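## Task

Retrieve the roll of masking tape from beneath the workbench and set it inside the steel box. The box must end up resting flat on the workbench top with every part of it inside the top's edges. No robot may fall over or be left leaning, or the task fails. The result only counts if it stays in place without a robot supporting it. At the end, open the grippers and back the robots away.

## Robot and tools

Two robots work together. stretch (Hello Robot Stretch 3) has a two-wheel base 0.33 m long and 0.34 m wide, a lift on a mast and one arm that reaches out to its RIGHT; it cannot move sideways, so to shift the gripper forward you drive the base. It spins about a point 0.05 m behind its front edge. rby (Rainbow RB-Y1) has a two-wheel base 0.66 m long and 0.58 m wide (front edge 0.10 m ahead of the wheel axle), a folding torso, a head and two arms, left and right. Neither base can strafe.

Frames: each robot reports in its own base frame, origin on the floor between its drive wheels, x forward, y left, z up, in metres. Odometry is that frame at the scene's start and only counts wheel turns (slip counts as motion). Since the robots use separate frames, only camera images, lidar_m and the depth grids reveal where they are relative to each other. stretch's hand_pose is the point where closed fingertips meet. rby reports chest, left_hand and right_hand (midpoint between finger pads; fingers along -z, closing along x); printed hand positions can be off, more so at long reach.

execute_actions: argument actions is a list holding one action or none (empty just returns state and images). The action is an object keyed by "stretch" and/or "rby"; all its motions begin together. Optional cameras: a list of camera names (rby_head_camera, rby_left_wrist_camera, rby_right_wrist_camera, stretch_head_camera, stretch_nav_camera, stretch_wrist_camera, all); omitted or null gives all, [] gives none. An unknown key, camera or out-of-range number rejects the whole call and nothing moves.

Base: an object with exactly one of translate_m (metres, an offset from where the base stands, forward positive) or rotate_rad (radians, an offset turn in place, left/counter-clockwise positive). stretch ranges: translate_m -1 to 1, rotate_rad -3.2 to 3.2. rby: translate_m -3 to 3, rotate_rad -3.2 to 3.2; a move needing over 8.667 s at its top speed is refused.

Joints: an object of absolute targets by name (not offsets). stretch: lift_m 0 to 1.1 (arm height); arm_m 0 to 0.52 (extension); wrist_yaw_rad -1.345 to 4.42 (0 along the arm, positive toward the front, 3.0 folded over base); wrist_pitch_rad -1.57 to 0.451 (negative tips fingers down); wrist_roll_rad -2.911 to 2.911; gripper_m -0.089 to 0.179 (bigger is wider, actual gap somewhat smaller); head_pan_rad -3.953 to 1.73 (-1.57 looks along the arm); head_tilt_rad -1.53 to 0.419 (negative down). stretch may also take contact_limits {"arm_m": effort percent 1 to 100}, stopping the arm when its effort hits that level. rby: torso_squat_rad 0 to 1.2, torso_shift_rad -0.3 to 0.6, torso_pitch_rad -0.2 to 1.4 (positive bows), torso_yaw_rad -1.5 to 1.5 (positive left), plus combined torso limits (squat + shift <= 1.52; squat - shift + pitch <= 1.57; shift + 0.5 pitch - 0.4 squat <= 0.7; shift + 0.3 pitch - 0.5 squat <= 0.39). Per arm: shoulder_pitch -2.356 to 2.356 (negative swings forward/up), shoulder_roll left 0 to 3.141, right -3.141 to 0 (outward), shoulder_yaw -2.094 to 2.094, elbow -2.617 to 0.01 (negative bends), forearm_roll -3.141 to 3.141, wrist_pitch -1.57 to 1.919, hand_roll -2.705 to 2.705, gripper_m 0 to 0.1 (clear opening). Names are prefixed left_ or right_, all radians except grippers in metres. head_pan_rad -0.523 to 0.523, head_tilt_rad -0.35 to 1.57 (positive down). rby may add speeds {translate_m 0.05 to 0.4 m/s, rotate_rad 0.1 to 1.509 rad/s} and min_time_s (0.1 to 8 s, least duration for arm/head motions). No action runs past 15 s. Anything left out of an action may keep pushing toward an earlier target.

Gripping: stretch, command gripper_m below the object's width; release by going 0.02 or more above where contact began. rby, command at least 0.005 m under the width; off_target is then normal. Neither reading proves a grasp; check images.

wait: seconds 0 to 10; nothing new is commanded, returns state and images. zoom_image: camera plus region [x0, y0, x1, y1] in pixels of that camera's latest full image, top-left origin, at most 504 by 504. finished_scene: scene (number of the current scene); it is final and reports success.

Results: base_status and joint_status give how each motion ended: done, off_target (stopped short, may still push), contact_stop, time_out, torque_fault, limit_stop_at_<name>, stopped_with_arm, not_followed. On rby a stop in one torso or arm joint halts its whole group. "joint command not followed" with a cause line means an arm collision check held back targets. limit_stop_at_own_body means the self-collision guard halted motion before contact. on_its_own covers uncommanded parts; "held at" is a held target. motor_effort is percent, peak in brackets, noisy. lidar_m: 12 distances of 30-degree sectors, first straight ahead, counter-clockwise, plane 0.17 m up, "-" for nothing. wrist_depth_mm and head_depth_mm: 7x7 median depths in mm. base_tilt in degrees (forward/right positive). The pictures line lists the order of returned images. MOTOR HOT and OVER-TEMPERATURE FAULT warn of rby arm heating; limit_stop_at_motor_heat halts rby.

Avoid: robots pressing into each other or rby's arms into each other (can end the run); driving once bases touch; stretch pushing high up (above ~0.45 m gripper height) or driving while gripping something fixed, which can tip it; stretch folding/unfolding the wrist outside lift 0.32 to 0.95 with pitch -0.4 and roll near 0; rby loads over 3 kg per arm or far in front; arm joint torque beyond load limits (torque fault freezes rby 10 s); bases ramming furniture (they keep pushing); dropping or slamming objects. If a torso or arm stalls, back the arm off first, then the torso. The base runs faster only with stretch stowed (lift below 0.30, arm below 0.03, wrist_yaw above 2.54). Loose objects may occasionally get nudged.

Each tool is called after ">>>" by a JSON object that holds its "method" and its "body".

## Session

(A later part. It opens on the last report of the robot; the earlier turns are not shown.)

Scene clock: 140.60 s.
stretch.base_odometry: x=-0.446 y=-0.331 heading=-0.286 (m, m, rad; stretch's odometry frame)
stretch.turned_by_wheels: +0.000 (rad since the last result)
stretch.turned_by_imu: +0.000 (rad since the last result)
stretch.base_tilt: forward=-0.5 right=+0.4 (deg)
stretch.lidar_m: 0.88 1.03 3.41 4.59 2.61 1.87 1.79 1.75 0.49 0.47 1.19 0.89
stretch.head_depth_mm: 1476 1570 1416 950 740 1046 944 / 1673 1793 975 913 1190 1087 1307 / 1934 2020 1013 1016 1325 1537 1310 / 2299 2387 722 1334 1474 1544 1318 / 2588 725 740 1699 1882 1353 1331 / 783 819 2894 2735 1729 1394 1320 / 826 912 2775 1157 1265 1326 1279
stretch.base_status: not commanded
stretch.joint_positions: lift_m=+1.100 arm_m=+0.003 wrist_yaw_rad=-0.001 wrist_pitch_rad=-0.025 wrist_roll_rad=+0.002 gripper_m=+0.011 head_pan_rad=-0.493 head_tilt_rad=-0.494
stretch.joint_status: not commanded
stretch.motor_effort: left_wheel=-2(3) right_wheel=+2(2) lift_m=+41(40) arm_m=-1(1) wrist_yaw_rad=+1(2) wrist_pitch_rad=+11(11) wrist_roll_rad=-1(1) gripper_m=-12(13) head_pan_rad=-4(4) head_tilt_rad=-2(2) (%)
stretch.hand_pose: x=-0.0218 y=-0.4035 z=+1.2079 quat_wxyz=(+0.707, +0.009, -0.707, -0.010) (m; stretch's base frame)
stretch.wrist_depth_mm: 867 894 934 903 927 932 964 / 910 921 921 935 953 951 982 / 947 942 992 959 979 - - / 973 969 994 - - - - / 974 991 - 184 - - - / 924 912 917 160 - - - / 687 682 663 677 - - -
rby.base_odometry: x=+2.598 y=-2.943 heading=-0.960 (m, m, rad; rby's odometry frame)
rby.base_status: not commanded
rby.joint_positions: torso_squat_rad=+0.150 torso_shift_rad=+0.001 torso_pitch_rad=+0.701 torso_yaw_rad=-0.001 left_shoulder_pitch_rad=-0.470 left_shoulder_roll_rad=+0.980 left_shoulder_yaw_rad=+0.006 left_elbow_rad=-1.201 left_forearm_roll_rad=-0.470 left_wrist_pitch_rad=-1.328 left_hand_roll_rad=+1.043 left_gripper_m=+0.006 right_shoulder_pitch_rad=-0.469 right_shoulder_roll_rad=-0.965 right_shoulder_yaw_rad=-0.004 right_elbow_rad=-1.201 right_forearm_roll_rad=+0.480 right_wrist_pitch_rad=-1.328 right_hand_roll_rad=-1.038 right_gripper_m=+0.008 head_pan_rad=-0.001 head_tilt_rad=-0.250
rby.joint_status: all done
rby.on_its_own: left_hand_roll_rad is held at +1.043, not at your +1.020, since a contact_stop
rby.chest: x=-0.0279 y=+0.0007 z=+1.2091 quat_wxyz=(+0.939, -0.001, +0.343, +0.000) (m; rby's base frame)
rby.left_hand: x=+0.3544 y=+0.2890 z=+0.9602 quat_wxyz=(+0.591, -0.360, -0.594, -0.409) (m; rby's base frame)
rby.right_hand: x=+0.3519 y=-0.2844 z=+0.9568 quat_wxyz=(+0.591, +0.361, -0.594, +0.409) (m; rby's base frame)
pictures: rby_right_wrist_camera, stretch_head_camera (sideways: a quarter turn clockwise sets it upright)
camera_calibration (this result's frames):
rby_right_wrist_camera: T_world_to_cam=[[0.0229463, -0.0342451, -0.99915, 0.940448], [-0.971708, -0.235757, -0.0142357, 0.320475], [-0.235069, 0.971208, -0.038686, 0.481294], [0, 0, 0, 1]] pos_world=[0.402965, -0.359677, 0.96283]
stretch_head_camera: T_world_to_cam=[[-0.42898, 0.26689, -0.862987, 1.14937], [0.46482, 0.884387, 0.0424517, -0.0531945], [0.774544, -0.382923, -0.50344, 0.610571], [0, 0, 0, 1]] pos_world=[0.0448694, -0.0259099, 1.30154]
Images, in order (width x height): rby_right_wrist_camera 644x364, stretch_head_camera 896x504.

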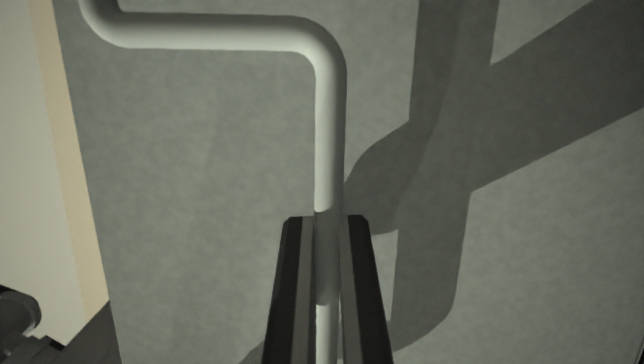

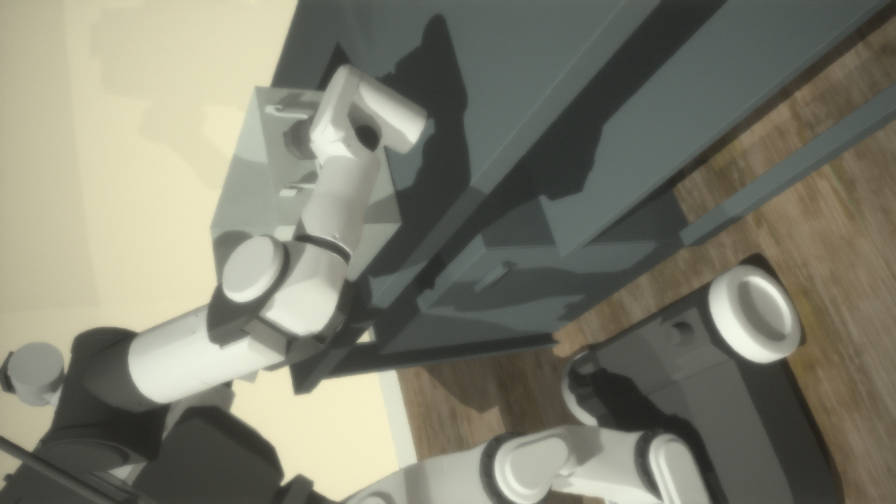

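>>> {"method": "execute_actions", "body": {"actions": [{"rby":{"joints":{"torso_squat_rad":0.2}}}], "cameras": []}}

>>> {"method": "execute_actions", "body": {"actions": [{"rby":{"joints":{"left_gripper_m":0.07,"right_gripper_m":0.07}}}], "cameras": ["rby_right_wrist_camera","rby_left_wrist_camera"]}}

>>> {"method": "execute_actions", "body": {"actions": [{"rby":{"joints":{"left_shoulder_roll_rad":1.06,"right_shoulder_roll_rad":-1.06,"left_forearm_roll_rad":-0.39,"right_forearm_roll_rad":0.39},"min_time_s":1}}], "cameras": ["rby_right_wrist_camera","rby_left_wrist_camera"]}}

Scene clock: 145.13 s.
stretch.base_odometry: x=-0.446 y=-0.331 heading=-0.286 (m, m, rad; stretch's odometry frame)
stretch.turned_by_wheels: +0.000 (rad since the last result)
stretch.turned_by_imu: -0.001 (rad since the last result)
stretch.base_tilt: forward=-0.5 right=+0.4 (deg)
stretch.lidar_m: 0.88 1.03 3.41 4.59 2.61 1.87 1.79 1.75 0.49 0.47 1.19 0.89
stretch.head_depth_mm: 1480 1578 1419 953 739 1049 942 / 1673 1786 977 876 1189 1087 1305 / 1934 2020 974 1013 1325 1531 1309 / 2307 2390 722 1333 1483 1545 1318 / 2572 731 737 1701 1868 1354 1333 / 928 777 2885 2724 1639 1398 1320 / 833 913 2781 1157 1286 1324 1276
stretch.base_status: not commanded
stretch.joint_positions: lift_m=+1.100 arm_m=+0.003 wrist_yaw_rad=-0.001 wrist_pitch_rad=-0.025 wrist_roll_rad=+0.002 gripper_m=+0.011 head_pan_rad=-0.493 head_tilt_rad=-0.494
stretch.joint_status: not commanded
stretch.motor_effort: left_wheel=-2(3) right_wheel=+2(2) lift_m=+41(40) arm_m=+0(0) wrist_yaw_rad=+1(1) wrist_pitch_rad=+11(12) wrist_roll_rad=-1(1) gripper_m=-12(13) head_pan_rad=-4(4) head_tilt_rad=-2(2) (%)
stretch.hand_pose: x=-0.0218 y=-0.4035 z=+1.2079 quat_wxyz=(+0.707, +0.009, -0.707, -0.010) (m; stretch's base frame)
stretch.wrist_depth_mm: 880 874 906 913 912 931 945 / 935 918 931 934 954 984 998 / 933 964 949 978 974 - - / 982 987 993 990 - - - / 992 986 - 183 - - - / 899 924 943 159 - - - / 690 674 649 689 - - -
rby.base_odometry: x=+2.598 y=-2.943 heading=-0.960 (m, m, rad; rby's odometry frame)
rby.base_status: not commanded
rby.joint_positions: torso_squat_rad=+0.200 torso_shift_rad=+0.000 torso_pitch_rad=+0.699 torso_yaw_rad=+0.000 left_shoulder_pitch_rad=-0.472 left_shoulder_roll_rad=+0.981 left_shoulder_yaw_rad=+0.008 left_elbow_rad=-1.203 left_forearm_roll_rad=-0.468 left_wrist_pitch_rad=-1.330 left_hand_roll_rad=+1.043 left_gripper_m=+0.006 right_shoulder_pitch_rad=-0.469 right_shoulder_roll_rad=-0.965 right_shoulder_yaw_rad=-0.005 right_elbow_rad=-1.201 right_forearm_roll_rad=+0.479 right_wrist_pitch_rad=-1.328 right_hand_roll_rad=-1.038 right_gripper_m=+0.008 head_pan_rad=-0.001 head_tilt_rad=-0.250
rby.joint_status: all done
rby.on_its_own: left_hand_roll_rad is held at +1.043, not at your +1.020, since a contact_stop
rby.chest: x=-0.0289 y=+0.0005 z=+1.2034 quat_wxyz=(+0.940, +0.000, +0.342, +0.000) (m; rby's base frame)
rby.left_hand: x=+0.3550 y=+0.2884 z=+0.9578 quat_wxyz=(+0.588, -0.360, -0.596, -0.411) (m; rby's base frame)
rby.right_hand: x=+0.3517 y=-0.2849 z=+0.9520 quat_wxyz=(+0.590, +0.361, -0.595, +0.410) (m; rby's base frame)
pictures: none
No camera images: the call's "cameras" was empty. Leave "cameras" out to get every camera's image.

Scene clock: 146.33 s.
stretch.base_odometry: x=-0.446 y=-0.331 heading=-0.286 (m, m, rad; stretch's odometry frame)
stretch.turned_by_wheels: +0.000 (rad since the last result)
stretch.turned_by_imu: +0.000 (rad since the last result)
stretch.base_tilt: forward=-0.5 right=+0.4 (deg)
stretch.lidar_m: 0.88 1.03 3.42 4.58 2.61 1.88 1.78 1.75 0.49 0.47 1.19 0.89
stretch.head_depth_mm: 1475 1572 1422 954 740 1045 942 / 1671 1781 931 912 1186 1087 1309 / 1932 2024 975 1014 1329 1523 1313 / 2280 2418 722 1338 1486 1546 1326 / 2569 730 739 1698 1876 1352 1323 / 929 779 2903 2712 1643 1396 1321 / 834 912 2793 1154 1288 1322 1280
stretch.base_status: not commanded
stretch.joint_positions: lift_m=+1.100 arm_m=+0.003 wrist_yaw_rad=-0.001 wrist_pitch_rad=-0.025 wrist_roll_rad=+0.002 gripper_m=+0.011 head_pan_rad=-0.493 head_tilt_rad=-0.494
stretch.joint_status: not commanded
stretch.motor_effort: left_wheel=-3(3) right_wheel=+2(2) lift_m=+41(41) arm_m=+0(1) wrist_yaw_rad=+2(2) wrist_pitch_rad=+12(11) wrist_roll_rad=-1(1) gripper_m=-14(14) head_pan_rad=-3(4) head_tilt_rad=-2(2) (%)
stretch.hand_pose: x=-0.0218 y=-0.4035 z=+1.2079 quat_wxyz=(+0.707, +0.009, -0.707, -0.010) (m; stretch's base frame)
stretch.wrist_depth_mm: 862 885 911 903 911 952 961 / 920 927 924 939 952 954 977 / 915 964 940 - 984 995 - / 967 964 966 - - - - / 972 - - 184 - - - / 889 884 956 159 - - - / 706 687 652 676 - - -
rby.base_odometry: x=+2.598 y=-2.943 heading=-0.960 (m, m, rad; rby's odometry frame)
rby.base_status: not commanded
rby.joint_positions: torso_squat_rad=+0.200 torso_shift_rad=+0.000 torso_pitch_rad=+0.700 torso_yaw_rad=-0.001 left_shoulder_pitch_rad=-0.470 left_shoulder_roll_rad=+0.980 left_shoulder_yaw_rad=+0.007 left_elbow_rad=-1.201 left_forearm_roll_rad=-0.470 left_wrist_pitch_rad=-1.328 left_hand_roll_rad=+1.043 left_gripper_m=+0.070 right_shoulder_pitch_rad=-0.470 right_shoulder_roll_rad=-0.966 right_shoulder_yaw_rad=-0.006 right_elbow_rad=-1.202 right_forearm_roll_rad=+0.478 right_wrist_pitch_rad=-1.329 right_hand_roll_rad=-1.038 right_gripper_m=+0.070 head_pan_rad=-0.001 head_tilt_rad=-0.250
rby.joint_status: all done
rby.on_its_own: left_hand_roll_rad is held at +1.043, not at your +1.020, since a contact_stop
rby.chest: x=-0.0285 y=+0.0008 z=+1.2032 quat_wxyz=(+0.939, -0.001, +0.343, +0.000) (m; rby's base frame)
rby.left_hand: x=+0.3546 y=+0.2892 z=+0.9553 quat_wxyz=(+0.591, -0.360, -0.595, -0.410) (m; rby's base frame)
rby.right_hand: x=+0.3526 y=-0.2845 z=+0.9531 quat_wxyz=(+0.589, +0.361, -0.595, +0.410) (m; rby's base frame)
pictures: rby_left_wrist_camera, rby_right_wrist_camera
camera_calibration (this result's frames):
rby_left_wrist_camera: T_world_to_cam=[[-0.0284653, -0.0953038, 0.995041, -0.907411], [-0.948778, 0.31593, 0.00311754, 0.266823], [-0.31466, -0.943984, -0.0994152, 0.564021], [0, 0, 0, 1]] pos_world=[0.404801, 0.36165, 0.958151]
rby_right_wrist_camera: T_world_to_cam=[[0.0281435, -0.0330038, -0.999059, 0.935112], [-0.971635, -0.235672, -0.0195856, 0.326147], [-0.234804, 0.971272, -0.0387003, 0.481289], [0, 0, 0, 1]] pos_world=[0.403587, -0.359736, 0.959246]
Images, in order (width x height): rby_left_wrist_camera 644x364, rby_right_wrist_camera 644x364.

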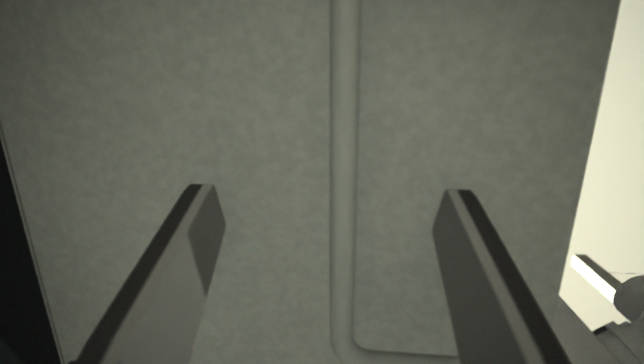

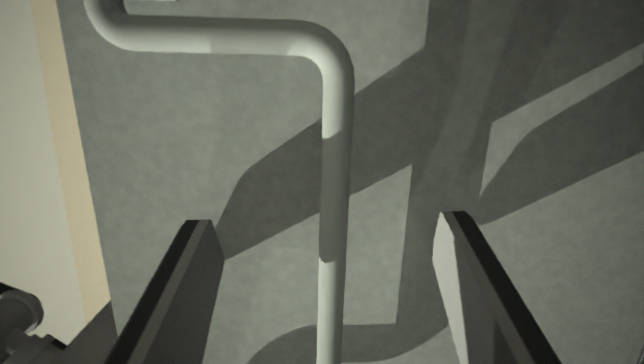

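Scene clock: 147.63 s.
stretch.base_odometry: x=-0.446 y=-0.331 heading=-0.286 (m, m, rad; stretch's odometry frame)
stretch.turned_by_wheels: +0.000 (rad since the last result)
stretch.turned_by_imu: +0.000 (rad since the last result)
stretch.base_tilt: forward=-0.5 right=+0.4 (deg)
stretch.lidar_m: 0.88 1.03 3.41 4.59 2.61 1.87 1.79 1.74 0.49 0.47 1.19 0.89
stretch.head_depth_mm: 1473 1567 1406 948 740 1049 942 / 1685 1795 793 915 1189 1087 1309 / 1933 2031 761 1012 1327 1540 1302 / 2268 2366 704 1337 1475 1546 1323 / 2575 708 738 1706 1874 1346 1328 / 929 831 2910 2723 1644 1395 1319 / 834 913 2796 1152 1288 1323 1279
stretch.base_status: not commanded
stretch.joint_positions: lift_m=+1.100 arm_m=+0.003 wrist_yaw_rad=-0.001 wrist_pitch_rad=-0.025 wrist_roll_rad=+0.002 gripper_m=+0.011 head_pan_rad=-0.493 head_tilt_rad=-0.494
stretch.joint_status: not commanded
stretch.motor_effort: left_wheel=-3(2) right_wheel=+2(2) lift_m=+41(41) arm_m=+0(1) wrist_yaw_rad=+2(1) wrist_pitch_rad=+11(12) wrist_roll_rad=-1(1) gripper_m=-12(12) head_pan_rad=-4(4) head_tilt_rad=-2(2) (%)
stretch.hand_pose: x=-0.0218 y=-0.4035 z=+1.2079 quat_wxyz=(+0.707, +0.009, -0.707, -0.010) (m; stretch's base frame)
stretch.wrist_depth_mm: 885 912 901 920 925 946 953 / 880 931 907 937 986 969 982 / 910 956 944 - 979 991 - / 967 964 998 - - - - / - - - 184 - - - / 923 897 927 159 - - - / 701 687 656 696 - - -
rby.base_odometry: x=+2.598 y=-2.943 heading=-0.960 (m, m, rad; rby's odometry frame)
rby.base_status: not commanded
rby.joint_positions: torso_squat_rad=+0.200 torso_shift_rad=+0.000 torso_pitch_rad=+0.700 torso_yaw_rad=-0.001 left_shoulder_pitch_rad=-0.470 left_shoulder_roll_rad=+1.060 left_shoulder_yaw_rad=+0.007 left_elbow_rad=-1.201 left_forearm_roll_rad=-0.390 left_wrist_pitch_rad=-1.328 left_hand_roll_rad=+1.043 left_gripper_m=+0.070 right_shoulder_pitch_rad=-0.471 right_shoulder_roll_rad=-1.059 right_shoulder_yaw_rad=-0.006 right_elbow_rad=-1.203 right_forearm_roll_rad=+0.390 right_wrist_pitch_rad=-1.329 right_hand_roll_rad=-1.038 right_gripper_m=+0.070 head_pan_rad=-0.001 head_tilt_rad=-0.250
rby.joint_status: all done
rby.on_its_own: left_hand_roll_rad is held at +1.043, not at your +1.020, since a contact_stop
rby.chest: x=-0.0285 y=+0.0008 z=+1.2032 quat_wxyz=(+0.939, -0.001, +0.343, +0.000) (m; rby's base frame)
rby.left_hand: x=+0.3671 y=+0.3078 z=+0.9814 quat_wxyz=(+0.587, -0.349, -0.604, -0.411) (m; rby's base frame)
rby.right_hand: x=+0.3668 y=-0.3062 z=+0.9826 quat_wxyz=(+0.586, +0.347, -0.604, +0.414) (m; rby's base frame)
pictures: rby_left_wrist_camera, rby_right_wrist_camera
camera_calibration (this result's frames):
rby_left_wrist_camera: T_world_to_cam=[[-0.0515253, -0.100722, 0.99358, -0.919664], [-0.953159, 0.301885, -0.0188263, 0.300161], [-0.29805, -0.948009, -0.111559, 0.595181], [0, 0, 0, 1]] pos_world=[0.416109, 0.380992, 0.985808]
rby_right_wrist_camera: T_world_to_cam=[[0.055926, -0.0449751, -0.997421, 0.948076], [-0.974029, -0.221987, -0.0446046, 0.365064], [-0.219409, 0.974012, -0.0562219, 0.519279], [0, 0, 0, 1]] pos_world=[0.416495, -0.382105, 0.99111]
Images, in order (width x height): rby_left_wrist_camera 644x364, rby_right_wrist_camera 644x364.

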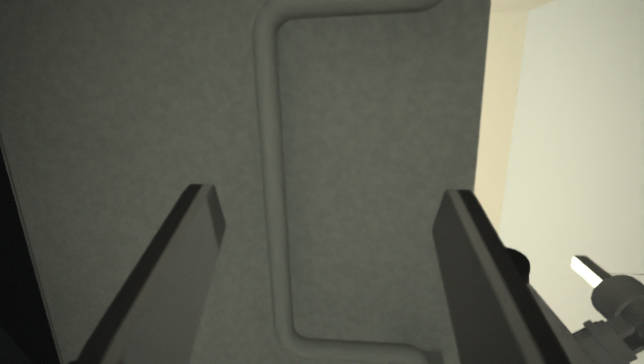

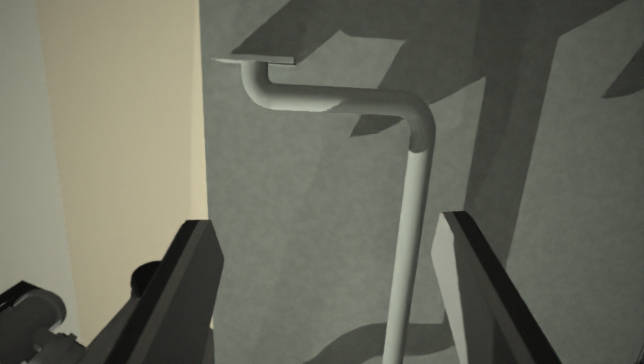

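>>> {"method": "execute_actions", "body": {"actions": [{"rby":{"joints":{"left_shoulder_roll_rad":1.18,"right_shoulder_roll_rad":-1.18,"left_forearm_roll_rad":-0.28,"right_forearm_roll_rad":0.28,"torso_squat_rad":0.4,"left_gripper_m":0.09,"right_gripper_m":0.09},"min_time_s":1.2}}], "cameras": ["rby_right_wrist_camera","rby_left_wrist_camera"]}}

>>> {"method": "execute_actions", "body": {"actions": [{"rby":{"base":{"translate_m":-0.1},"speeds":{"translate_m":0.08}}}], "cameras": ["rby_right_wrist_camera","rby_left_wrist_camera","stretch_head_camera"]}}

Scene clock: 153.73 s.
stretch.base_odometry: x=-0.446 y=-0.331 heading=-0.286 (m, m, rad; stretch's odometry frame)
stretch.turned_by_wheels: +0.000 (rad since the last result)
stretch.turned_by_imu: -0.001 (rad since the last result)
stretch.base_tilt: forward=-0.5 right=+0.4 (deg)
stretch.lidar_m: 0.88 1.03 3.43 4.59 2.61 1.87 1.78 1.75 0.49 0.47 1.19 0.89
stretch.head_depth_mm: 1478 1576 1327 943 739 1048 940 / 1671 1788 782 916 1189 1089 1309 / 1923 2015 1008 1016 1324 1541 1313 / 2260 2402 692 1331 1486 1542 1317 / 2587 728 732 1692 1871 1352 1328 / 2400 781 2937 2617 1553 1396 1322 / 876 903 1044 1161 1340 1322 1278
stretch.base_status: not commanded
stretch.joint_positions: lift_m=+1.100 arm_m=+0.003 wrist_yaw_rad=-0.001 wrist_pitch_rad=-0.025 wrist_roll_rad=+0.002 gripper_m=+0.011 head_pan_rad=-0.493 head_tilt_rad=-0.494
stretch.joint_status: not commanded
stretch.motor_effort: left_wheel=-3(3) right_wheel=+3(2) lift_m=+40(41) arm_m=+0(0) wrist_yaw_rad=+1(1) wrist_pitch_rad=+12(11) wrist_roll_rad=-1(1) gripper_m=-12(13) head_pan_rad=-4(4) head_tilt_rad=-2(2) (%)
stretch.hand_pose: x=-0.0218 y=-0.4035 z=+1.2079 quat_wxyz=(+0.707, +0.009, -0.707, -0.010) (m; stretch's base frame)
stretch.wrist_depth_mm: 893 906 890 928 930 919 942 / 905 912 958 951 971 - 984 / 917 965 979 954 - 990 - / 978 961 992 983 - - - / - 983 - 185 - - - / 895 879 956 159 - - - / 698 681 656 705 - - -
rby.base_odometry: x=+2.598 y=-2.943 heading=-0.960 (m, m, rad; rby's odometry frame)
rby.base_status: not commanded
rby.joint_positions: torso_squat_rad=+0.400 torso_shift_rad=+0.000 torso_pitch_rad=+0.700 torso_yaw_rad=-0.001 left_shoulder_pitch_rad=-0.470 left_shoulder_roll_rad=+1.180 left_shoulder_yaw_rad=+0.007 left_elbow_rad=-1.201 left_forearm_roll_rad=-0.280 left_wrist_pitch_rad=-1.328 left_hand_roll_rad=+1.043 left_gripper_m=+0.090 right_shoulder_pitch_rad=-0.471 right_shoulder_roll_rad=-1.179 right_shoulder_yaw_rad=-0.006 right_elbow_rad=-1.203 right_forearm_roll_rad=+0.280 right_wrist_pitch_rad=-1.329 right_hand_roll_rad=-1.038 right_gripper_m=+0.090 head_pan_rad=-0.001 head_tilt_rad=-0.250
rby.joint_status: all done
rby.on_its_own: left_hand_roll_rad is held at +1.043, not at your +1.020, since a contact_stop
rby.chest: x=-0.0285 y=+0.0008 z=+1.1619 quat_wxyz=(+0.939, -0.001, +0.343, +0.000) (m; rby's base frame)
rby.left_hand: x=+0.3843 y=+0.3312 z=+0.9805 quat_wxyz=(+0.581, -0.332, -0.614, -0.418) (m; rby's base frame)
rby.right_hand: x=+0.3839 y=-0.3295 z=+0.9817 quat_wxyz=(+0.580, +0.330, -0.614, +0.421) (m; rby's base frame)
pictures: rby_left_wrist_camera, rby_right_wrist_camera
camera_calibration (this result's frames):
rby_left_wrist_camera: T_world_to_cam=[[-0.0872438, -0.117432, 0.989241, -0.891984], [-0.956135, 0.288618, -0.0500625, 0.345644], [-0.279634, -0.950215, -0.137461, 0.64141], [0, 0, 0, 1]] pos_world=[0.432022, 0.404971, 0.98786]
rby_right_wrist_camera: T_world_to_cam=[[0.0925519, -0.0617251, -0.993793, 0.922012], [-0.97482, -0.208978, -0.0778053, 0.413762], [-0.202878, 0.97597, -0.0795122, 0.56285], [0, 0, 0, 1]] pos_world=[0.4322, -0.405946, 0.993235]
Images, in order (width x height): rby_left_wrist_camera 644x364, rby_right_wrist_camera 644x364.

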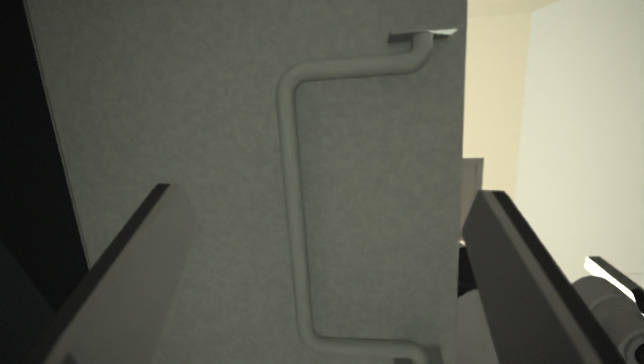

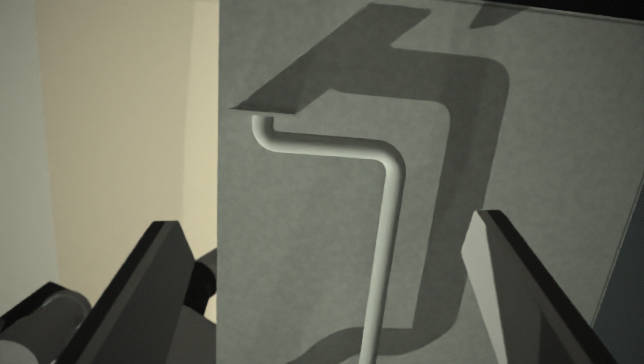

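Scene clock: 155.50 s.
stretch.base_odometry: x=-0.446 y=-0.331 heading=-0.286 (m, m, rad; stretch's odometry frame)
stretch.turned_by_wheels: +0.000 (rad since the last result)
stretch.turned_by_imu: +0.000 (rad since the last result)
stretch.base_tilt: forward=-0.5 right=+0.4 (deg)
stretch.lidar_m: 0.87 0.98 3.42 4.57 2.61 1.87 1.79 1.75 0.49 0.47 1.19 1.13
stretch.head_depth_mm: 1479 1574 1420 950 739 1048 941 / 1674 1789 1087 916 1189 1085 1308 / 1929 2027 743 960 1329 1531 1314 / 2283 2381 697 1343 1482 1550 1322 / 2610 2792 650 1698 1875 1588 1322 / 2500 746 674 2727 2018 1342 1293 / 2332 733 2824 2745 1233 1356 1280
stretch.base_status: not commanded
stretch.joint_positions: lift_m=+1.100 arm_m=+0.003 wrist_yaw_rad=-0.001 wrist_pitch_rad=-0.025 wrist_roll_rad=+0.002 gripper_m=+0.011 head_pan_rad=-0.493 head_tilt_rad=-0.494
stretch.joint_status: not commanded
stretch.motor_effort: left_wheel=-3(3) right_wheel=+2(1) lift_m=+41(41) arm_m=+0(1) wrist_yaw_rad=+2(2) wrist_pitch_rad=+11(11) wrist_roll_rad=-1(1) gripper_m=-13(13) head_pan_rad=-4(4) head_tilt_rad=-2(2) (%)
stretch.hand_pose: x=-0.0218 y=-0.4035 z=+1.2079 quat_wxyz=(+0.707, +0.009, -0.707, -0.010) (m; stretch's base frame)
stretch.wrist_depth_mm: 889 912 918 936 935 931 940 / 924 902 961 946 940 965 997 / 942 943 946 947 976 - - / 968 986 979 - - - - / 970 995 - 184 - - - / 902 911 913 159 - - - / 689 700 646 683 - - -
rby.base_odometry: x=+2.540 y=-2.861 heading=-0.960 (m, m, rad; rby's odometry frame)
rby.base_status: done
rby.joint_positions: torso_squat_rad=+0.400 torso_shift_rad=+0.000 torso_pitch_rad=+0.700 torso_yaw_rad=-0.001 left_shoulder_pitch_rad=-0.470 left_shoulder_roll_rad=+1.180 left_shoulder_yaw_rad=+0.007 left_elbow_rad=-1.201 left_forearm_roll_rad=-0.280 left_wrist_pitch_rad=-1.328 left_hand_roll_rad=+1.043 left_gripper_m=+0.090 right_shoulder_pitch_rad=-0.471 right_shoulder_roll_rad=-1.180 right_shoulder_yaw_rad=-0.006 right_elbow_rad=-1.203 right_forearm_roll_rad=+0.280 right_wrist_pitch_rad=-1.329 right_hand_roll_rad=-1.038 right_gripper_m=+0.090 head_pan_rad=-0.001 head_tilt_rad=-0.250
rby.joint_status: not commanded
rby.on_its_own: left_hand_roll_rad is held at +1.043, not at your +1.020, since a contact_stop
rby.chest: x=-0.0285 y=+0.0008 z=+1.1619 quat_wxyz=(+0.939, -0.001, +0.343, +0.000) (m; rby's base frame)
rby.left_hand: x=+0.3842 y=+0.3312 z=+0.9805 quat_wxyz=(+0.581, -0.332, -0.614, -0.418) (m; rby's base frame)
rby.right_hand: x=+0.3839 y=-0.3295 z=+0.9818 quat_wxyz=(+0.580, +0.330, -0.614, +0.421) (m; rby's base frame)
pictures: rby_left_wrist_camera, rby_right_wrist_camera, stretch_head_camera (sideways: a quarter turn clockwise sets it upright)
camera_calibration (this result's frames):
rby_left_wrist_camera: T_world_to_cam=[[-0.0871778, -0.117572, 0.98923, -0.891958], [-0.956144, 0.288605, -0.0499608, 0.345482], [-0.279622, -0.950202, -0.137575, 0.641536], [0, 0, 0, 1]] pos_world=[0.431959, 0.405012, 0.987872]
rby_right_wrist_camera: T_world_to_cam=[[0.0927467, -0.061794, -0.99377, 0.921984], [-0.974789, -0.20906, -0.0779756, 0.4139], [-0.202939, 0.975948, -0.0796258, 0.562981], [0, 0, 0, 1]] pos_world=[0.432205, -0.405937, 0.993342]
stretch_head_camera: T_world_to_cam=[[-0.42898, 0.26689, -0.862987, 1.14937], [0.46482, 0.884387, 0.0424517, -0.0531945], [0.774544, -0.382923, -0.50344, 0.610571], [0, 0, 0, 1]] pos_world=[0.0448694, -0.0259099, 1.30154]
Images, in order (width x height): rby_left_wrist_camera 644x364, rby_right_wrist_camera 644x364, stretch_head_camera 896x504.

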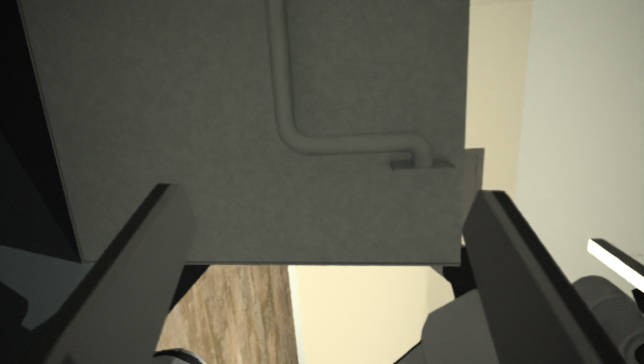

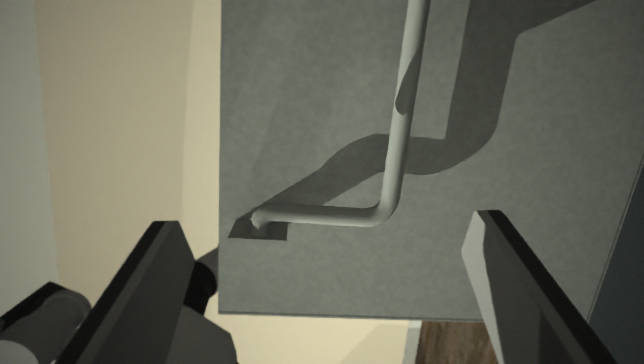

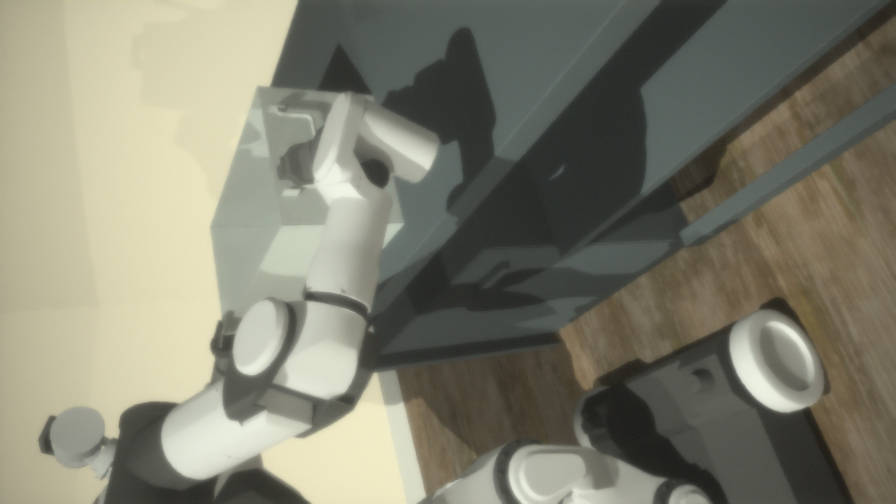

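>>> {"method": "execute_actions", "body": {"actions": [{"rby":{"base":{"translate_m":-1.5}}}], "cameras": []}}

>>> {"method": "execute_actions", "body": {"actions": [{"stretch":{"base":{"translate_m":1.0},"joints":{"head_pan_rad":-1.57,"head_tilt_rad":-0.6}}}], "cameras": ["rby_head_camera","stretch_head_camera","stretch_wrist_camera"]}}

Scene clock: 163.63 s.
stretch.base_odometry: x=-0.446 y=-0.331 heading=-0.286 (m, m, rad; stretch's odometry frame)
stretch.turned_by_wheels: +0.000 (rad since the last result)
stretch.turned_by_imu: -0.002 (rad since the last result)
stretch.base_tilt: forward=-0.5 right=+0.3 (deg)
stretch.lidar_m: 2.80 1.77 1.52 4.58 2.61 1.87 1.79 1.74 0.49 0.47 1.19 1.13
stretch.head_depth_mm: 1480 1574 1421 947 740 1050 943 / 1672 1768 1136 958 1190 1085 1300 / 1928 2015 1065 1013 1324 1536 1312 / 2304 2399 1139 1336 1478 1540 1324 / 2631 2807 1401 1696 1872 1594 1325 / 2528 2723 2902 2719 2029 1607 1333 / 2421 2592 2817 2737 2032 1615 1336
stretch.base_status: not commanded
stretch.joint_positions: lift_m=+1.100 arm_m=+0.003 wrist_yaw_rad=-0.001 wrist_pitch_rad=-0.025 wrist_roll_rad=+0.002 gripper_m=+0.011 head_pan_rad=-0.493 head_tilt_rad=-0.494
stretch.joint_status: not commanded
stretch.motor_effort: left_wheel=-3(2) right_wheel=+2(1) lift_m=+41(41) arm_m=-1(1) wrist_yaw_rad=+1(1) wrist_pitch_rad=+11(12) wrist_roll_rad=-1(1) gripper_m=-13(13) head_pan_rad=-5(4) head_tilt_rad=-2(2) (%)
stretch.hand_pose: x=-0.0218 y=-0.4035 z=+1.2079 quat_wxyz=(+0.707, +0.009, -0.707, -0.010) (m; stretch's base frame)
stretch.wrist_depth_mm: 886 898 913 897 904 960 971 / 893 927 925 940 956 960 982 / 928 938 965 963 981 999 - / 954 934 - 988 - - - / - - - 184 - - - / 915 903 934 158 - - - / 672 687 653 686 - - -
rby.base_odometry: x=+1.680 y=-1.632 heading=-0.961 (m, m, rad; rby's odometry frame)
rby.base_status: done
rby.joint_positions: torso_squat_rad=+0.400 torso_shift_rad=+0.000 torso_pitch_rad=+0.700 torso_yaw_rad=-0.001 left_shoulder_pitch_rad=-0.470 left_shoulder_roll_rad=+1.180 left_shoulder_yaw_rad=+0.007 left_elbow_rad=-1.201 left_forearm_roll_rad=-0.280 left_wrist_pitch_rad=-1.328 left_hand_roll_rad=+1.043 left_gripper_m=+0.090 right_shoulder_pitch_rad=-0.471 right_shoulder_roll_rad=-1.180 right_shoulder_yaw_rad=-0.006 right_elbow_rad=-1.203 right_forearm_roll_rad=+0.280 right_wrist_pitch_rad=-1.329 right_hand_roll_rad=-1.038 right_gripper_m=+0.090 head_pan_rad=-0.001 head_tilt_rad=-0.250
rby.joint_status: not commanded
rby.on_its_own: left_hand_roll_rad is held at +1.043, not at your +1.020, since a contact_stop
rby.chest: x=-0.0285 y=+0.0008 z=+1.1619 quat_wxyz=(+0.939, -0.001, +0.343, +0.000) (m; rby's base frame)
rby.left_hand: x=+0.3842 y=+0.3313 z=+0.9804 quat_wxyz=(+0.582, -0.332, -0.614, -0.418) (m; rby's base frame)
rby.right_hand: x=+0.3840 y=-0.3295 z=+0.9818 quat_wxyz=(+0.580, +0.330, -0.614, +0.421) (m; rby's base frame)
pictures: none
No camera images: the call's "cameras" was empty. Leave "cameras" out to get every camera's image.

Scene clock: 175.03 s.
stretch.base_odometry: x=+0.513 y=-0.614 heading=-0.286 (m, m, rad; stretch's odometry frame)
stretch.turned_by_wheels: +0.000 (rad since the last result)
stretch.turned_by_imu: -0.002 (rad since the last result)
stretch.base_tilt: forward=-0.5 right=+0.4 (deg)
stretch.lidar_m: 1.80 1.86 1.30 1.25 3.99 2.91 2.79 1.18 1.19 0.49 0.50 0.69
stretch.head_depth_mm: - - - - - 943 1162 / - - - - - 952 1166 / - - - - - 957 1171 / 1036 1137 782 567 618 804 940 / 1023 1136 784 572 623 807 946 / 1027 1134 794 578 628 812 950 / 1028 1141 797 582 637 813 952
stretch.base_status: done
stretch.joint_positions: lift_m=+1.100 arm_m=+0.003 wrist_yaw_rad=-0.001 wrist_pitch_rad=-0.025 wrist_roll_rad=+0.002 gripper_m=+0.011 head_pan_rad=-1.563 head_tilt_rad=-0.592
stretch.joint_status: all done
stretch.motor_effort: left_wheel=-3(4) right_wheel=+2(8) lift_m=+41(41) arm_m=+0(0) wrist_yaw_rad=+1(2) wrist_pitch_rad=+11(12) wrist_roll_rad=-1(1) gripper_m=-12(13) head_pan_rad=-4(37) head_tilt_rad=-3(11) (%)
stretch.hand_pose: x=-0.0218 y=-0.4035 z=+1.2079 quat_wxyz=(+0.707, +0.009, -0.707, -0.010) (m; stretch's base frame)
stretch.wrist_depth_mm: 886 896 879 941 903 918 970 / 910 899 928 941 924 954 964 / 921 922 951 944 963 991 996 / 953 969 986 945 - - - / 997 967 990 183 - - - / 785 551 538 159 933 886 921 / 518 564 565 569 660 681 676
rby.base_odometry: x=+1.680 y=-1.632 heading=-0.961 (m, m, rad; rby's odometry frame)
rby.base_status: not commanded
rby.joint_positions: torso_squat_rad=+0.400 torso_shift_rad=+0.000 torso_pitch_rad=+0.700 torso_yaw_rad=-0.001 left_shoulder_pitch_rad=-0.470 left_shoulder_roll_rad=+1.180 left_shoulder_yaw_rad=+0.007 left_elbow_rad=-1.201 left_forearm_roll_rad=-0.280 left_wrist_pitch_rad=-1.328 left_hand_roll_rad=+1.043 left_gripper_m=+0.090 right_shoulder_pitch_rad=-0.471 right_shoulder_roll_rad=-1.180 right_shoulder_yaw_rad=-0.006 right_elbow_rad=-1.203 right_forearm_roll_rad=+0.280 right_wrist_pitch_rad=-1.329 right_hand_roll_rad=-1.038 right_gripper_m=+0.090 head_pan_rad=-0.001 head_tilt_rad=-0.250
rby.joint_status: not commanded
rby.on_its_own: left_hand_roll_rad is held at +1.043, not at your +1.020, since a contact_stop
rby.chest: x=-0.0285 y=+0.0008 z=+1.1619 quat_wxyz=(+0.939, -0.001, +0.343, +0.000) (m; rby's base frame)
rby.left_hand: x=+0.3842 y=+0.3313 z=+0.9804 quat_wxyz=(+0.582, -0.332, -0.614, -0.418) (m; rby's base frame)
rby.right_hand: x=+0.3840 y=-0.3295 z=+0.9818 quat_wxyz=(+0.580, +0.330, -0.614, +0.421) (m; rby's base frame)
pictures: rby_head_camera, stretch_head_camera (sideways: a quarter turn clockwise sets it upright), stretch_wrist_camera
camera_calibration (this result's frames):
rby_head_camera: T_world_to_cam=[[0.0193312, -0.999113, 0.0374197, -0.0559195], [-0.468606, -0.0421153, -0.882403, 1.26445], [0.883196, -0.000477159, -0.469005, 0.454443], [0, 0, 0, 1]] pos_world=[0.192247, -0.00240037, 1.33098]
stretch_head_camera: T_world_to_cam=[[0.0274541, 0.586886, -0.809204, 1.07646], [0.998988, 0.0127351, 0.0431293, -0.0573295], [0.0356172, -0.809569, -0.585943, 0.72242], [0, 0, 0, 1]] pos_world=[0.00198756, -0.046183, 1.29685]
stretch_wrist_camera: T_world_to_cam=[[-0.998769, 0.0184994, -0.046024, 0.0404364], [0.0486656, 0.18594, -0.981355, 1.29967], [-0.00959682, -0.982387, -0.186611, -0.00354923], [0, 0, 0, 1]] pos_world=[-0.0228967, -0.245895, 1.27664]
Images, in order (width x height): rby_head_camera 896x504, stretch_head_camera 896x504, stretch_wrist_camera 644x364.

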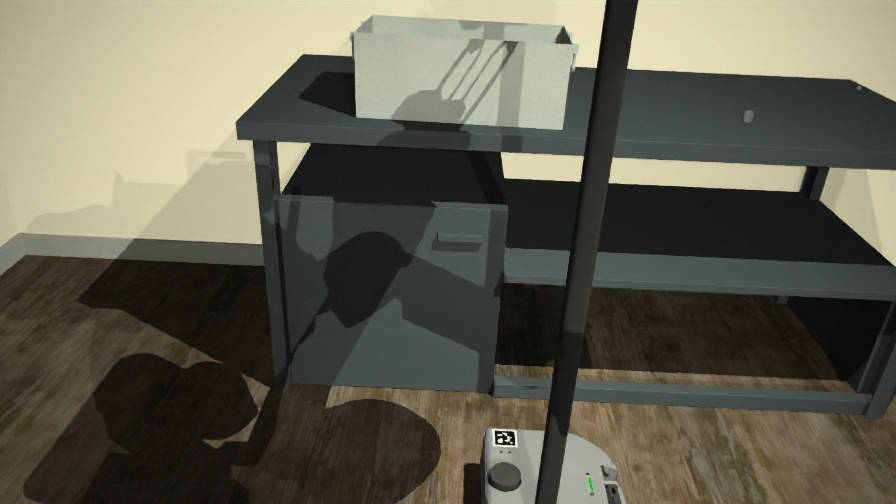

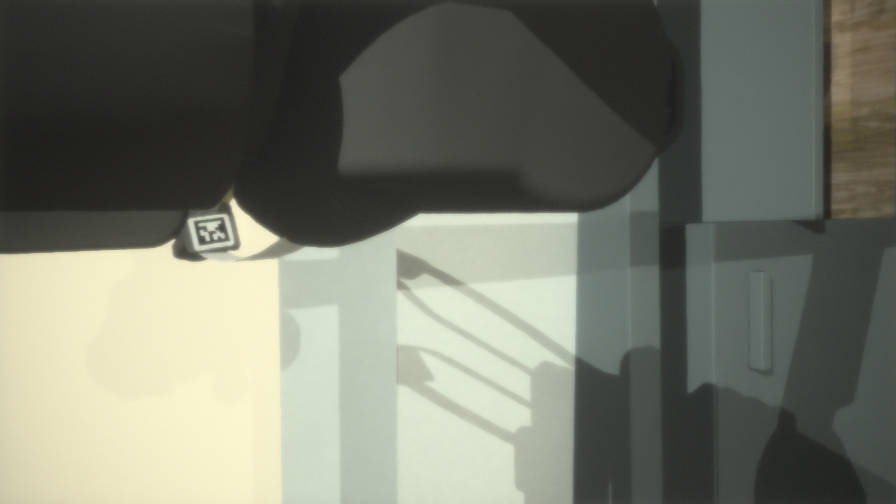

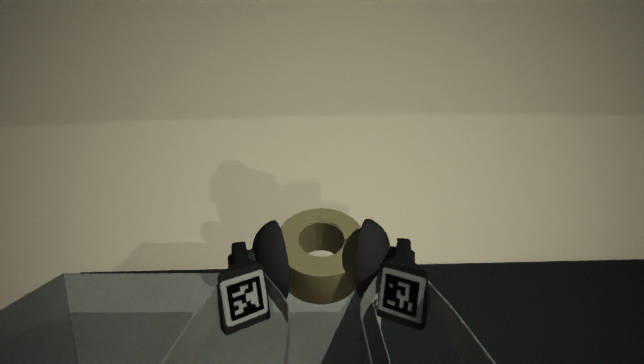

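>>> {"method": "execute_actions", "body": {"actions": [{"stretch":{"base":{"translate_m":0.2},"joints":{"arm_m":0.36}}}], "cameras": []}}

>>> {"method": "execute_actions", "body": {"actions": [{"stretch":{"joints":{"arm_m":0.41,"wrist_pitch_rad":-1.1}}}], "cameras": ["rby_head_camera","stretch_nav_camera","stretch_wrist_camera"]}}

Scene clock: 185.03 s.
stretch.base_odometry: x=+0.705 y=-0.670 heading=-0.286 (m, m, rad; stretch's odometry frame)
stretch.turned_by_wheels: +0.000 (rad since the last result)
stretch.turned_by_imu: -0.002 (rad since the last result)
stretch.base_tilt: forward=-0.5 right=+0.4 (deg)
stretch.lidar_m: 1.60 1.66 1.75 1.25 1.30 3.11 2.98 1.36 0.51 0.49 0.50 1.67
stretch.head_depth_mm: 1005 1123 769 550 610 923 1160 / - 1123 775 556 616 794 930 / - 1154 780 560 622 797 931 / 1020 1130 787 565 626 803 938 / 1022 1129 793 569 632 804 942 / 1022 1139 782 575 637 809 944 / 1027 1137 1170 782 660 808 948
stretch.base_status: done
stretch.joint_positions: lift_m=+1.100 arm_m=+0.360 wrist_yaw_rad=+0.000 wrist_pitch_rad=-0.025 wrist_roll_rad=+0.002 gripper_m=+0.011 head_pan_rad=-1.563 head_tilt_rad=-0.593
stretch.joint_status: all done
stretch.motor_effort: left_wheel=-3(4) right_wheel=+2(8) lift_m=+41(41) arm_m=+5(7) wrist_yaw_rad=+1(1) wrist_pitch_rad=+11(11) wrist_roll_rad=-1(1) gripper_m=-13(13) head_pan_rad=-4(4) head_tilt_rad=-3(3) (%)
stretch.hand_pose: x=-0.0216 y=-0.7601 z=+1.2080 quat_wxyz=(+0.707, +0.009, -0.707, -0.009) (m; stretch's base frame)
stretch.wrist_depth_mm: 545 553 553 558 585 578 593 / 559 570 565 580 590 597 617 / 583 583 590 604 598 621 616 / 591 597 590 627 619 637 654 / 619 617 623 184 647 660 668 / 636 646 653 159 664 669 697 / 644 656 652 666 649 672 702
rby.base_odometry: x=+1.680 y=-1.632 heading=-0.961 (m, m, rad; rby's odometry frame)
rby.base_status: not commanded
rby.joint_positions: torso_squat_rad=+0.400 torso_shift_rad=+0.000 torso_pitch_rad=+0.700 torso_yaw_rad=-0.001 left_shoulder_pitch_rad=-0.470 left_shoulder_roll_rad=+1.180 left_shoulder_yaw_rad=+0.007 left_elbow_rad=-1.201 left_forearm_roll_rad=-0.280 left_wrist_pitch_rad=-1.328 left_hand_roll_rad=+1.043 left_gripper_m=+0.090 right_shoulder_pitch_rad=-0.471 right_shoulder_roll_rad=-1.180 right_shoulder_yaw_rad=-0.006 right_elbow_rad=-1.203 right_forearm_roll_rad=+0.280 right_wrist_pitch_rad=-1.329 right_hand_roll_rad=-1.038 right_gripper_m=+0.090 head_pan_rad=-0.001 head_tilt_rad=-0.250
rby.joint_status: not commanded
rby.on_its_own: left_hand_roll_rad is held at +1.043, not at your +1.020, since a contact_stop
rby.chest: x=-0.0285 y=+0.0008 z=+1.1619 quat_wxyz=(+0.939, -0.001, +0.343, +0.000) (m; rby's base frame)
rby.left_hand: x=+0.3842 y=+0.3313 z=+0.9804 quat_wxyz=(+0.582, -0.332, -0.614, -0.418) (m; rby's base frame)
rby.right_hand: x=+0.3840 y=-0.3295 z=+0.9818 quat_wxyz=(+0.580, +0.330, -0.614, +0.421) (m; rby's base frame)
pictures: none
No camera images: the call's "cameras" was empty. Leave "cameras" out to get every camera's image.

Scene clock: 186.50 s.
stretch.base_odometry: x=+0.705 y=-0.670 heading=-0.286 (m, m, rad; stretch's odometry frame)
stretch.turned_by_wheels: +0.000 (rad since the last result)
stretch.turned_by_imu: +0.000 (rad since the last result)
stretch.base_tilt: forward=-0.5 right=+0.4 (deg)
stretch.lidar_m: 1.60 1.66 1.75 1.25 1.30 3.09 2.98 1.36 0.51 0.49 0.50 1.67
stretch.head_depth_mm: 1015 1127 769 551 610 921 1160 / - 1122 775 556 615 797 931 / - - 767 559 621 800 932 / 1019 1127 786 564 627 802 940 / 1024 1131 791 570 632 806 943 / 1022 1138 781 574 637 808 944 / 1026 1138 1169 781 661 807 947
stretch.base_status: not commanded
stretch.joint_positions: lift_m=+1.100 arm_m=+0.410 wrist_yaw_rad=+0.000 wrist_pitch_rad=-1.105 wrist_roll_rad=+0.002 gripper_m=+0.011 head_pan_rad=-1.563 head_tilt_rad=-0.593
stretch.joint_status: all done
stretch.motor_effort: left_wheel=-3(3) right_wheel=+2(2) lift_m=+40(41) arm_m=+5(7) wrist_yaw_rad=+1(1) wrist_pitch_rad=+2(11) wrist_roll_rad=-1(1) gripper_m=-13(13) head_pan_rad=-4(4) head_tilt_rad=-3(3) (%)
stretch.hand_pose: x=-0.0217 y=-0.6482 z=+0.9988 quat_wxyz=(+0.602, +0.371, -0.602, -0.372) (m; stretch's base frame)
stretch.wrist_depth_mm: 420 418 428 432 430 431 434 / 201 199 198 199 199 197 197 / 252 269 267 266 266 265 263 / 273 351 353 356 359 358 323 / 273 337 341 185 344 345 325 / 273 322 324 159 330 329 323 / 273 310 310 309 306 314 311
rby.base_odometry: x=+1.680 y=-1.632 heading=-0.961 (m, m, rad; rby's odometry frame)
rby.base_status: not commanded
rby.joint_positions: torso_squat_rad=+0.400 torso_shift_rad=+0.000 torso_pitch_rad=+0.700 torso_yaw_rad=-0.001 left_shoulder_pitch_rad=-0.470 left_shoulder_roll_rad=+1.180 left_shoulder_yaw_rad=+0.007 left_elbow_rad=-1.201 left_forearm_roll_rad=-0.280 left_wrist_pitch_rad=-1.328 left_hand_roll_rad=+1.043 left_gripper_m=+0.090 right_shoulder_pitch_rad=-0.471 right_shoulder_roll_rad=-1.180 right_shoulder_yaw_rad=-0.006 right_elbow_rad=-1.203 right_forearm_roll_rad=+0.280 right_wrist_pitch_rad=-1.329 right_hand_roll_rad=-1.038 right_gripper_m=+0.090 head_pan_rad=-0.001 head_tilt_rad=-0.250
rby.joint_status: not commanded
rby.on_its_own: left_hand_roll_rad is held at +1.043, not at your +1.020, since a contact_stop
rby.chest: x=-0.0285 y=+0.0008 z=+1.1619 quat_wxyz=(+0.939, -0.001, +0.343, +0.000) (m; rby's base frame)
rby.left_hand: x=+0.3842 y=+0.3313 z=+0.9804 quat_wxyz=(+0.582, -0.332, -0.614, -0.418) (m; rby's base frame)
rby.right_hand: x=+0.3840 y=-0.3295 z=+0.9818 quat_wxyz=(+0.580, +0.330, -0.614, +0.421) (m; rby's base frame)
pictures: rby_head_camera, stretch_nav_camera (sideways: a quarter turn counterclockwise sets it upright), stretch_wrist_camera
camera_calibration (this result's frames):
rby_head_camera: T_world_to_cam=[[0.019331, -0.999113, 0.0374196, -0.0559195], [-0.468606, -0.0421152, -0.882403, 1.26445], [0.883196, -0.000477347, -0.469004, 0.454443], [0, 0, 0, 1]] pos_world=[0.192247, -0.00240051, 1.33098]
stretch_nav_camera: T_world_to_cam=[[0.0134975, -0.550299, 0.834859, -1.04194], [-0.999905, -0.0096577, 0.00979998, 0.0480684], [0.00266989, -0.834912, -0.550377, 0.679082], [0, 0, 0, 1]] pos_world=[0.0603143, -0.00594043, 1.24315]
stretch_wrist_camera: T_world_to_cam=[[-0.998743, 0.0497279, -0.00627987, 0.0160529], [0.0493269, 0.952899, -0.299251, 0.955804], [-0.00889705, -0.299185, -0.954154, 0.926492], [0, 0, 0, 1]] pos_world=[-0.0228711, -0.634391, 1.17014]
Images, in order (width x height): rby_head_camera 896x504, stretch_nav_camera 672x504, stretch_wrist_camera 644x364.

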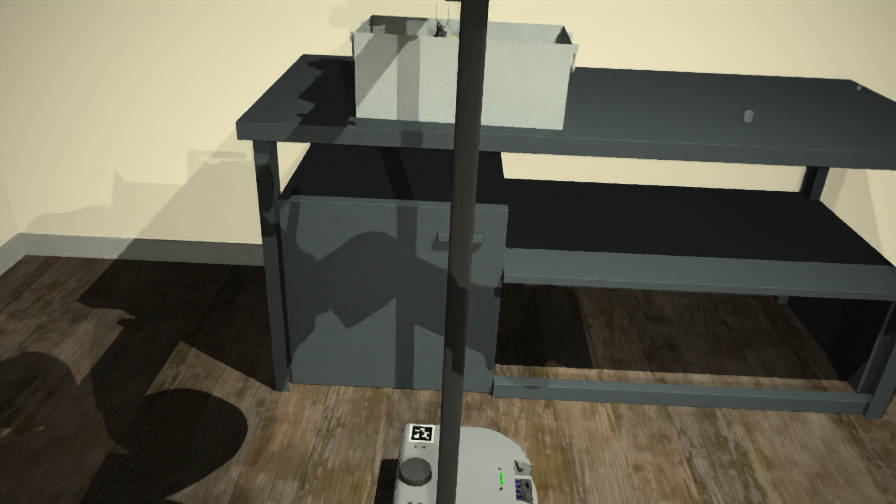

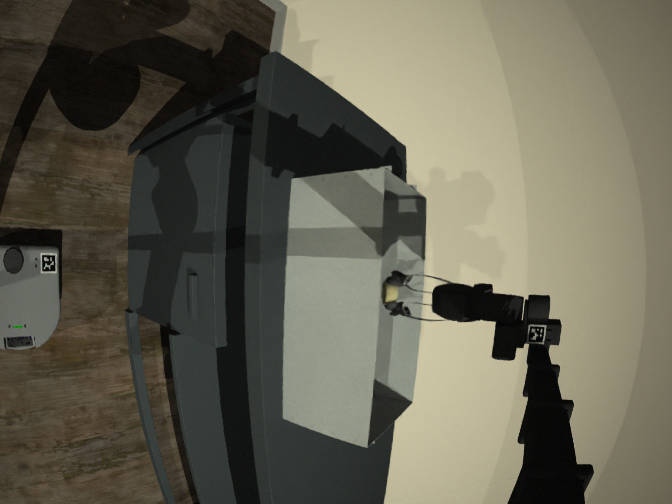

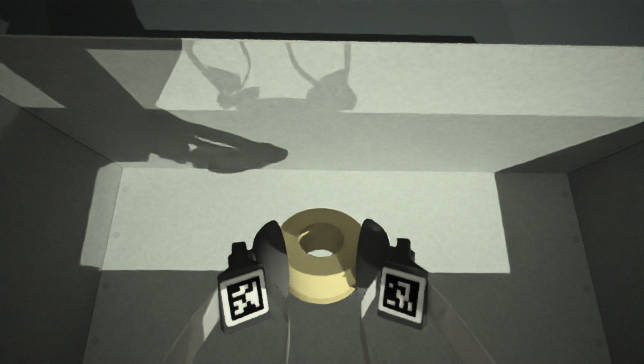

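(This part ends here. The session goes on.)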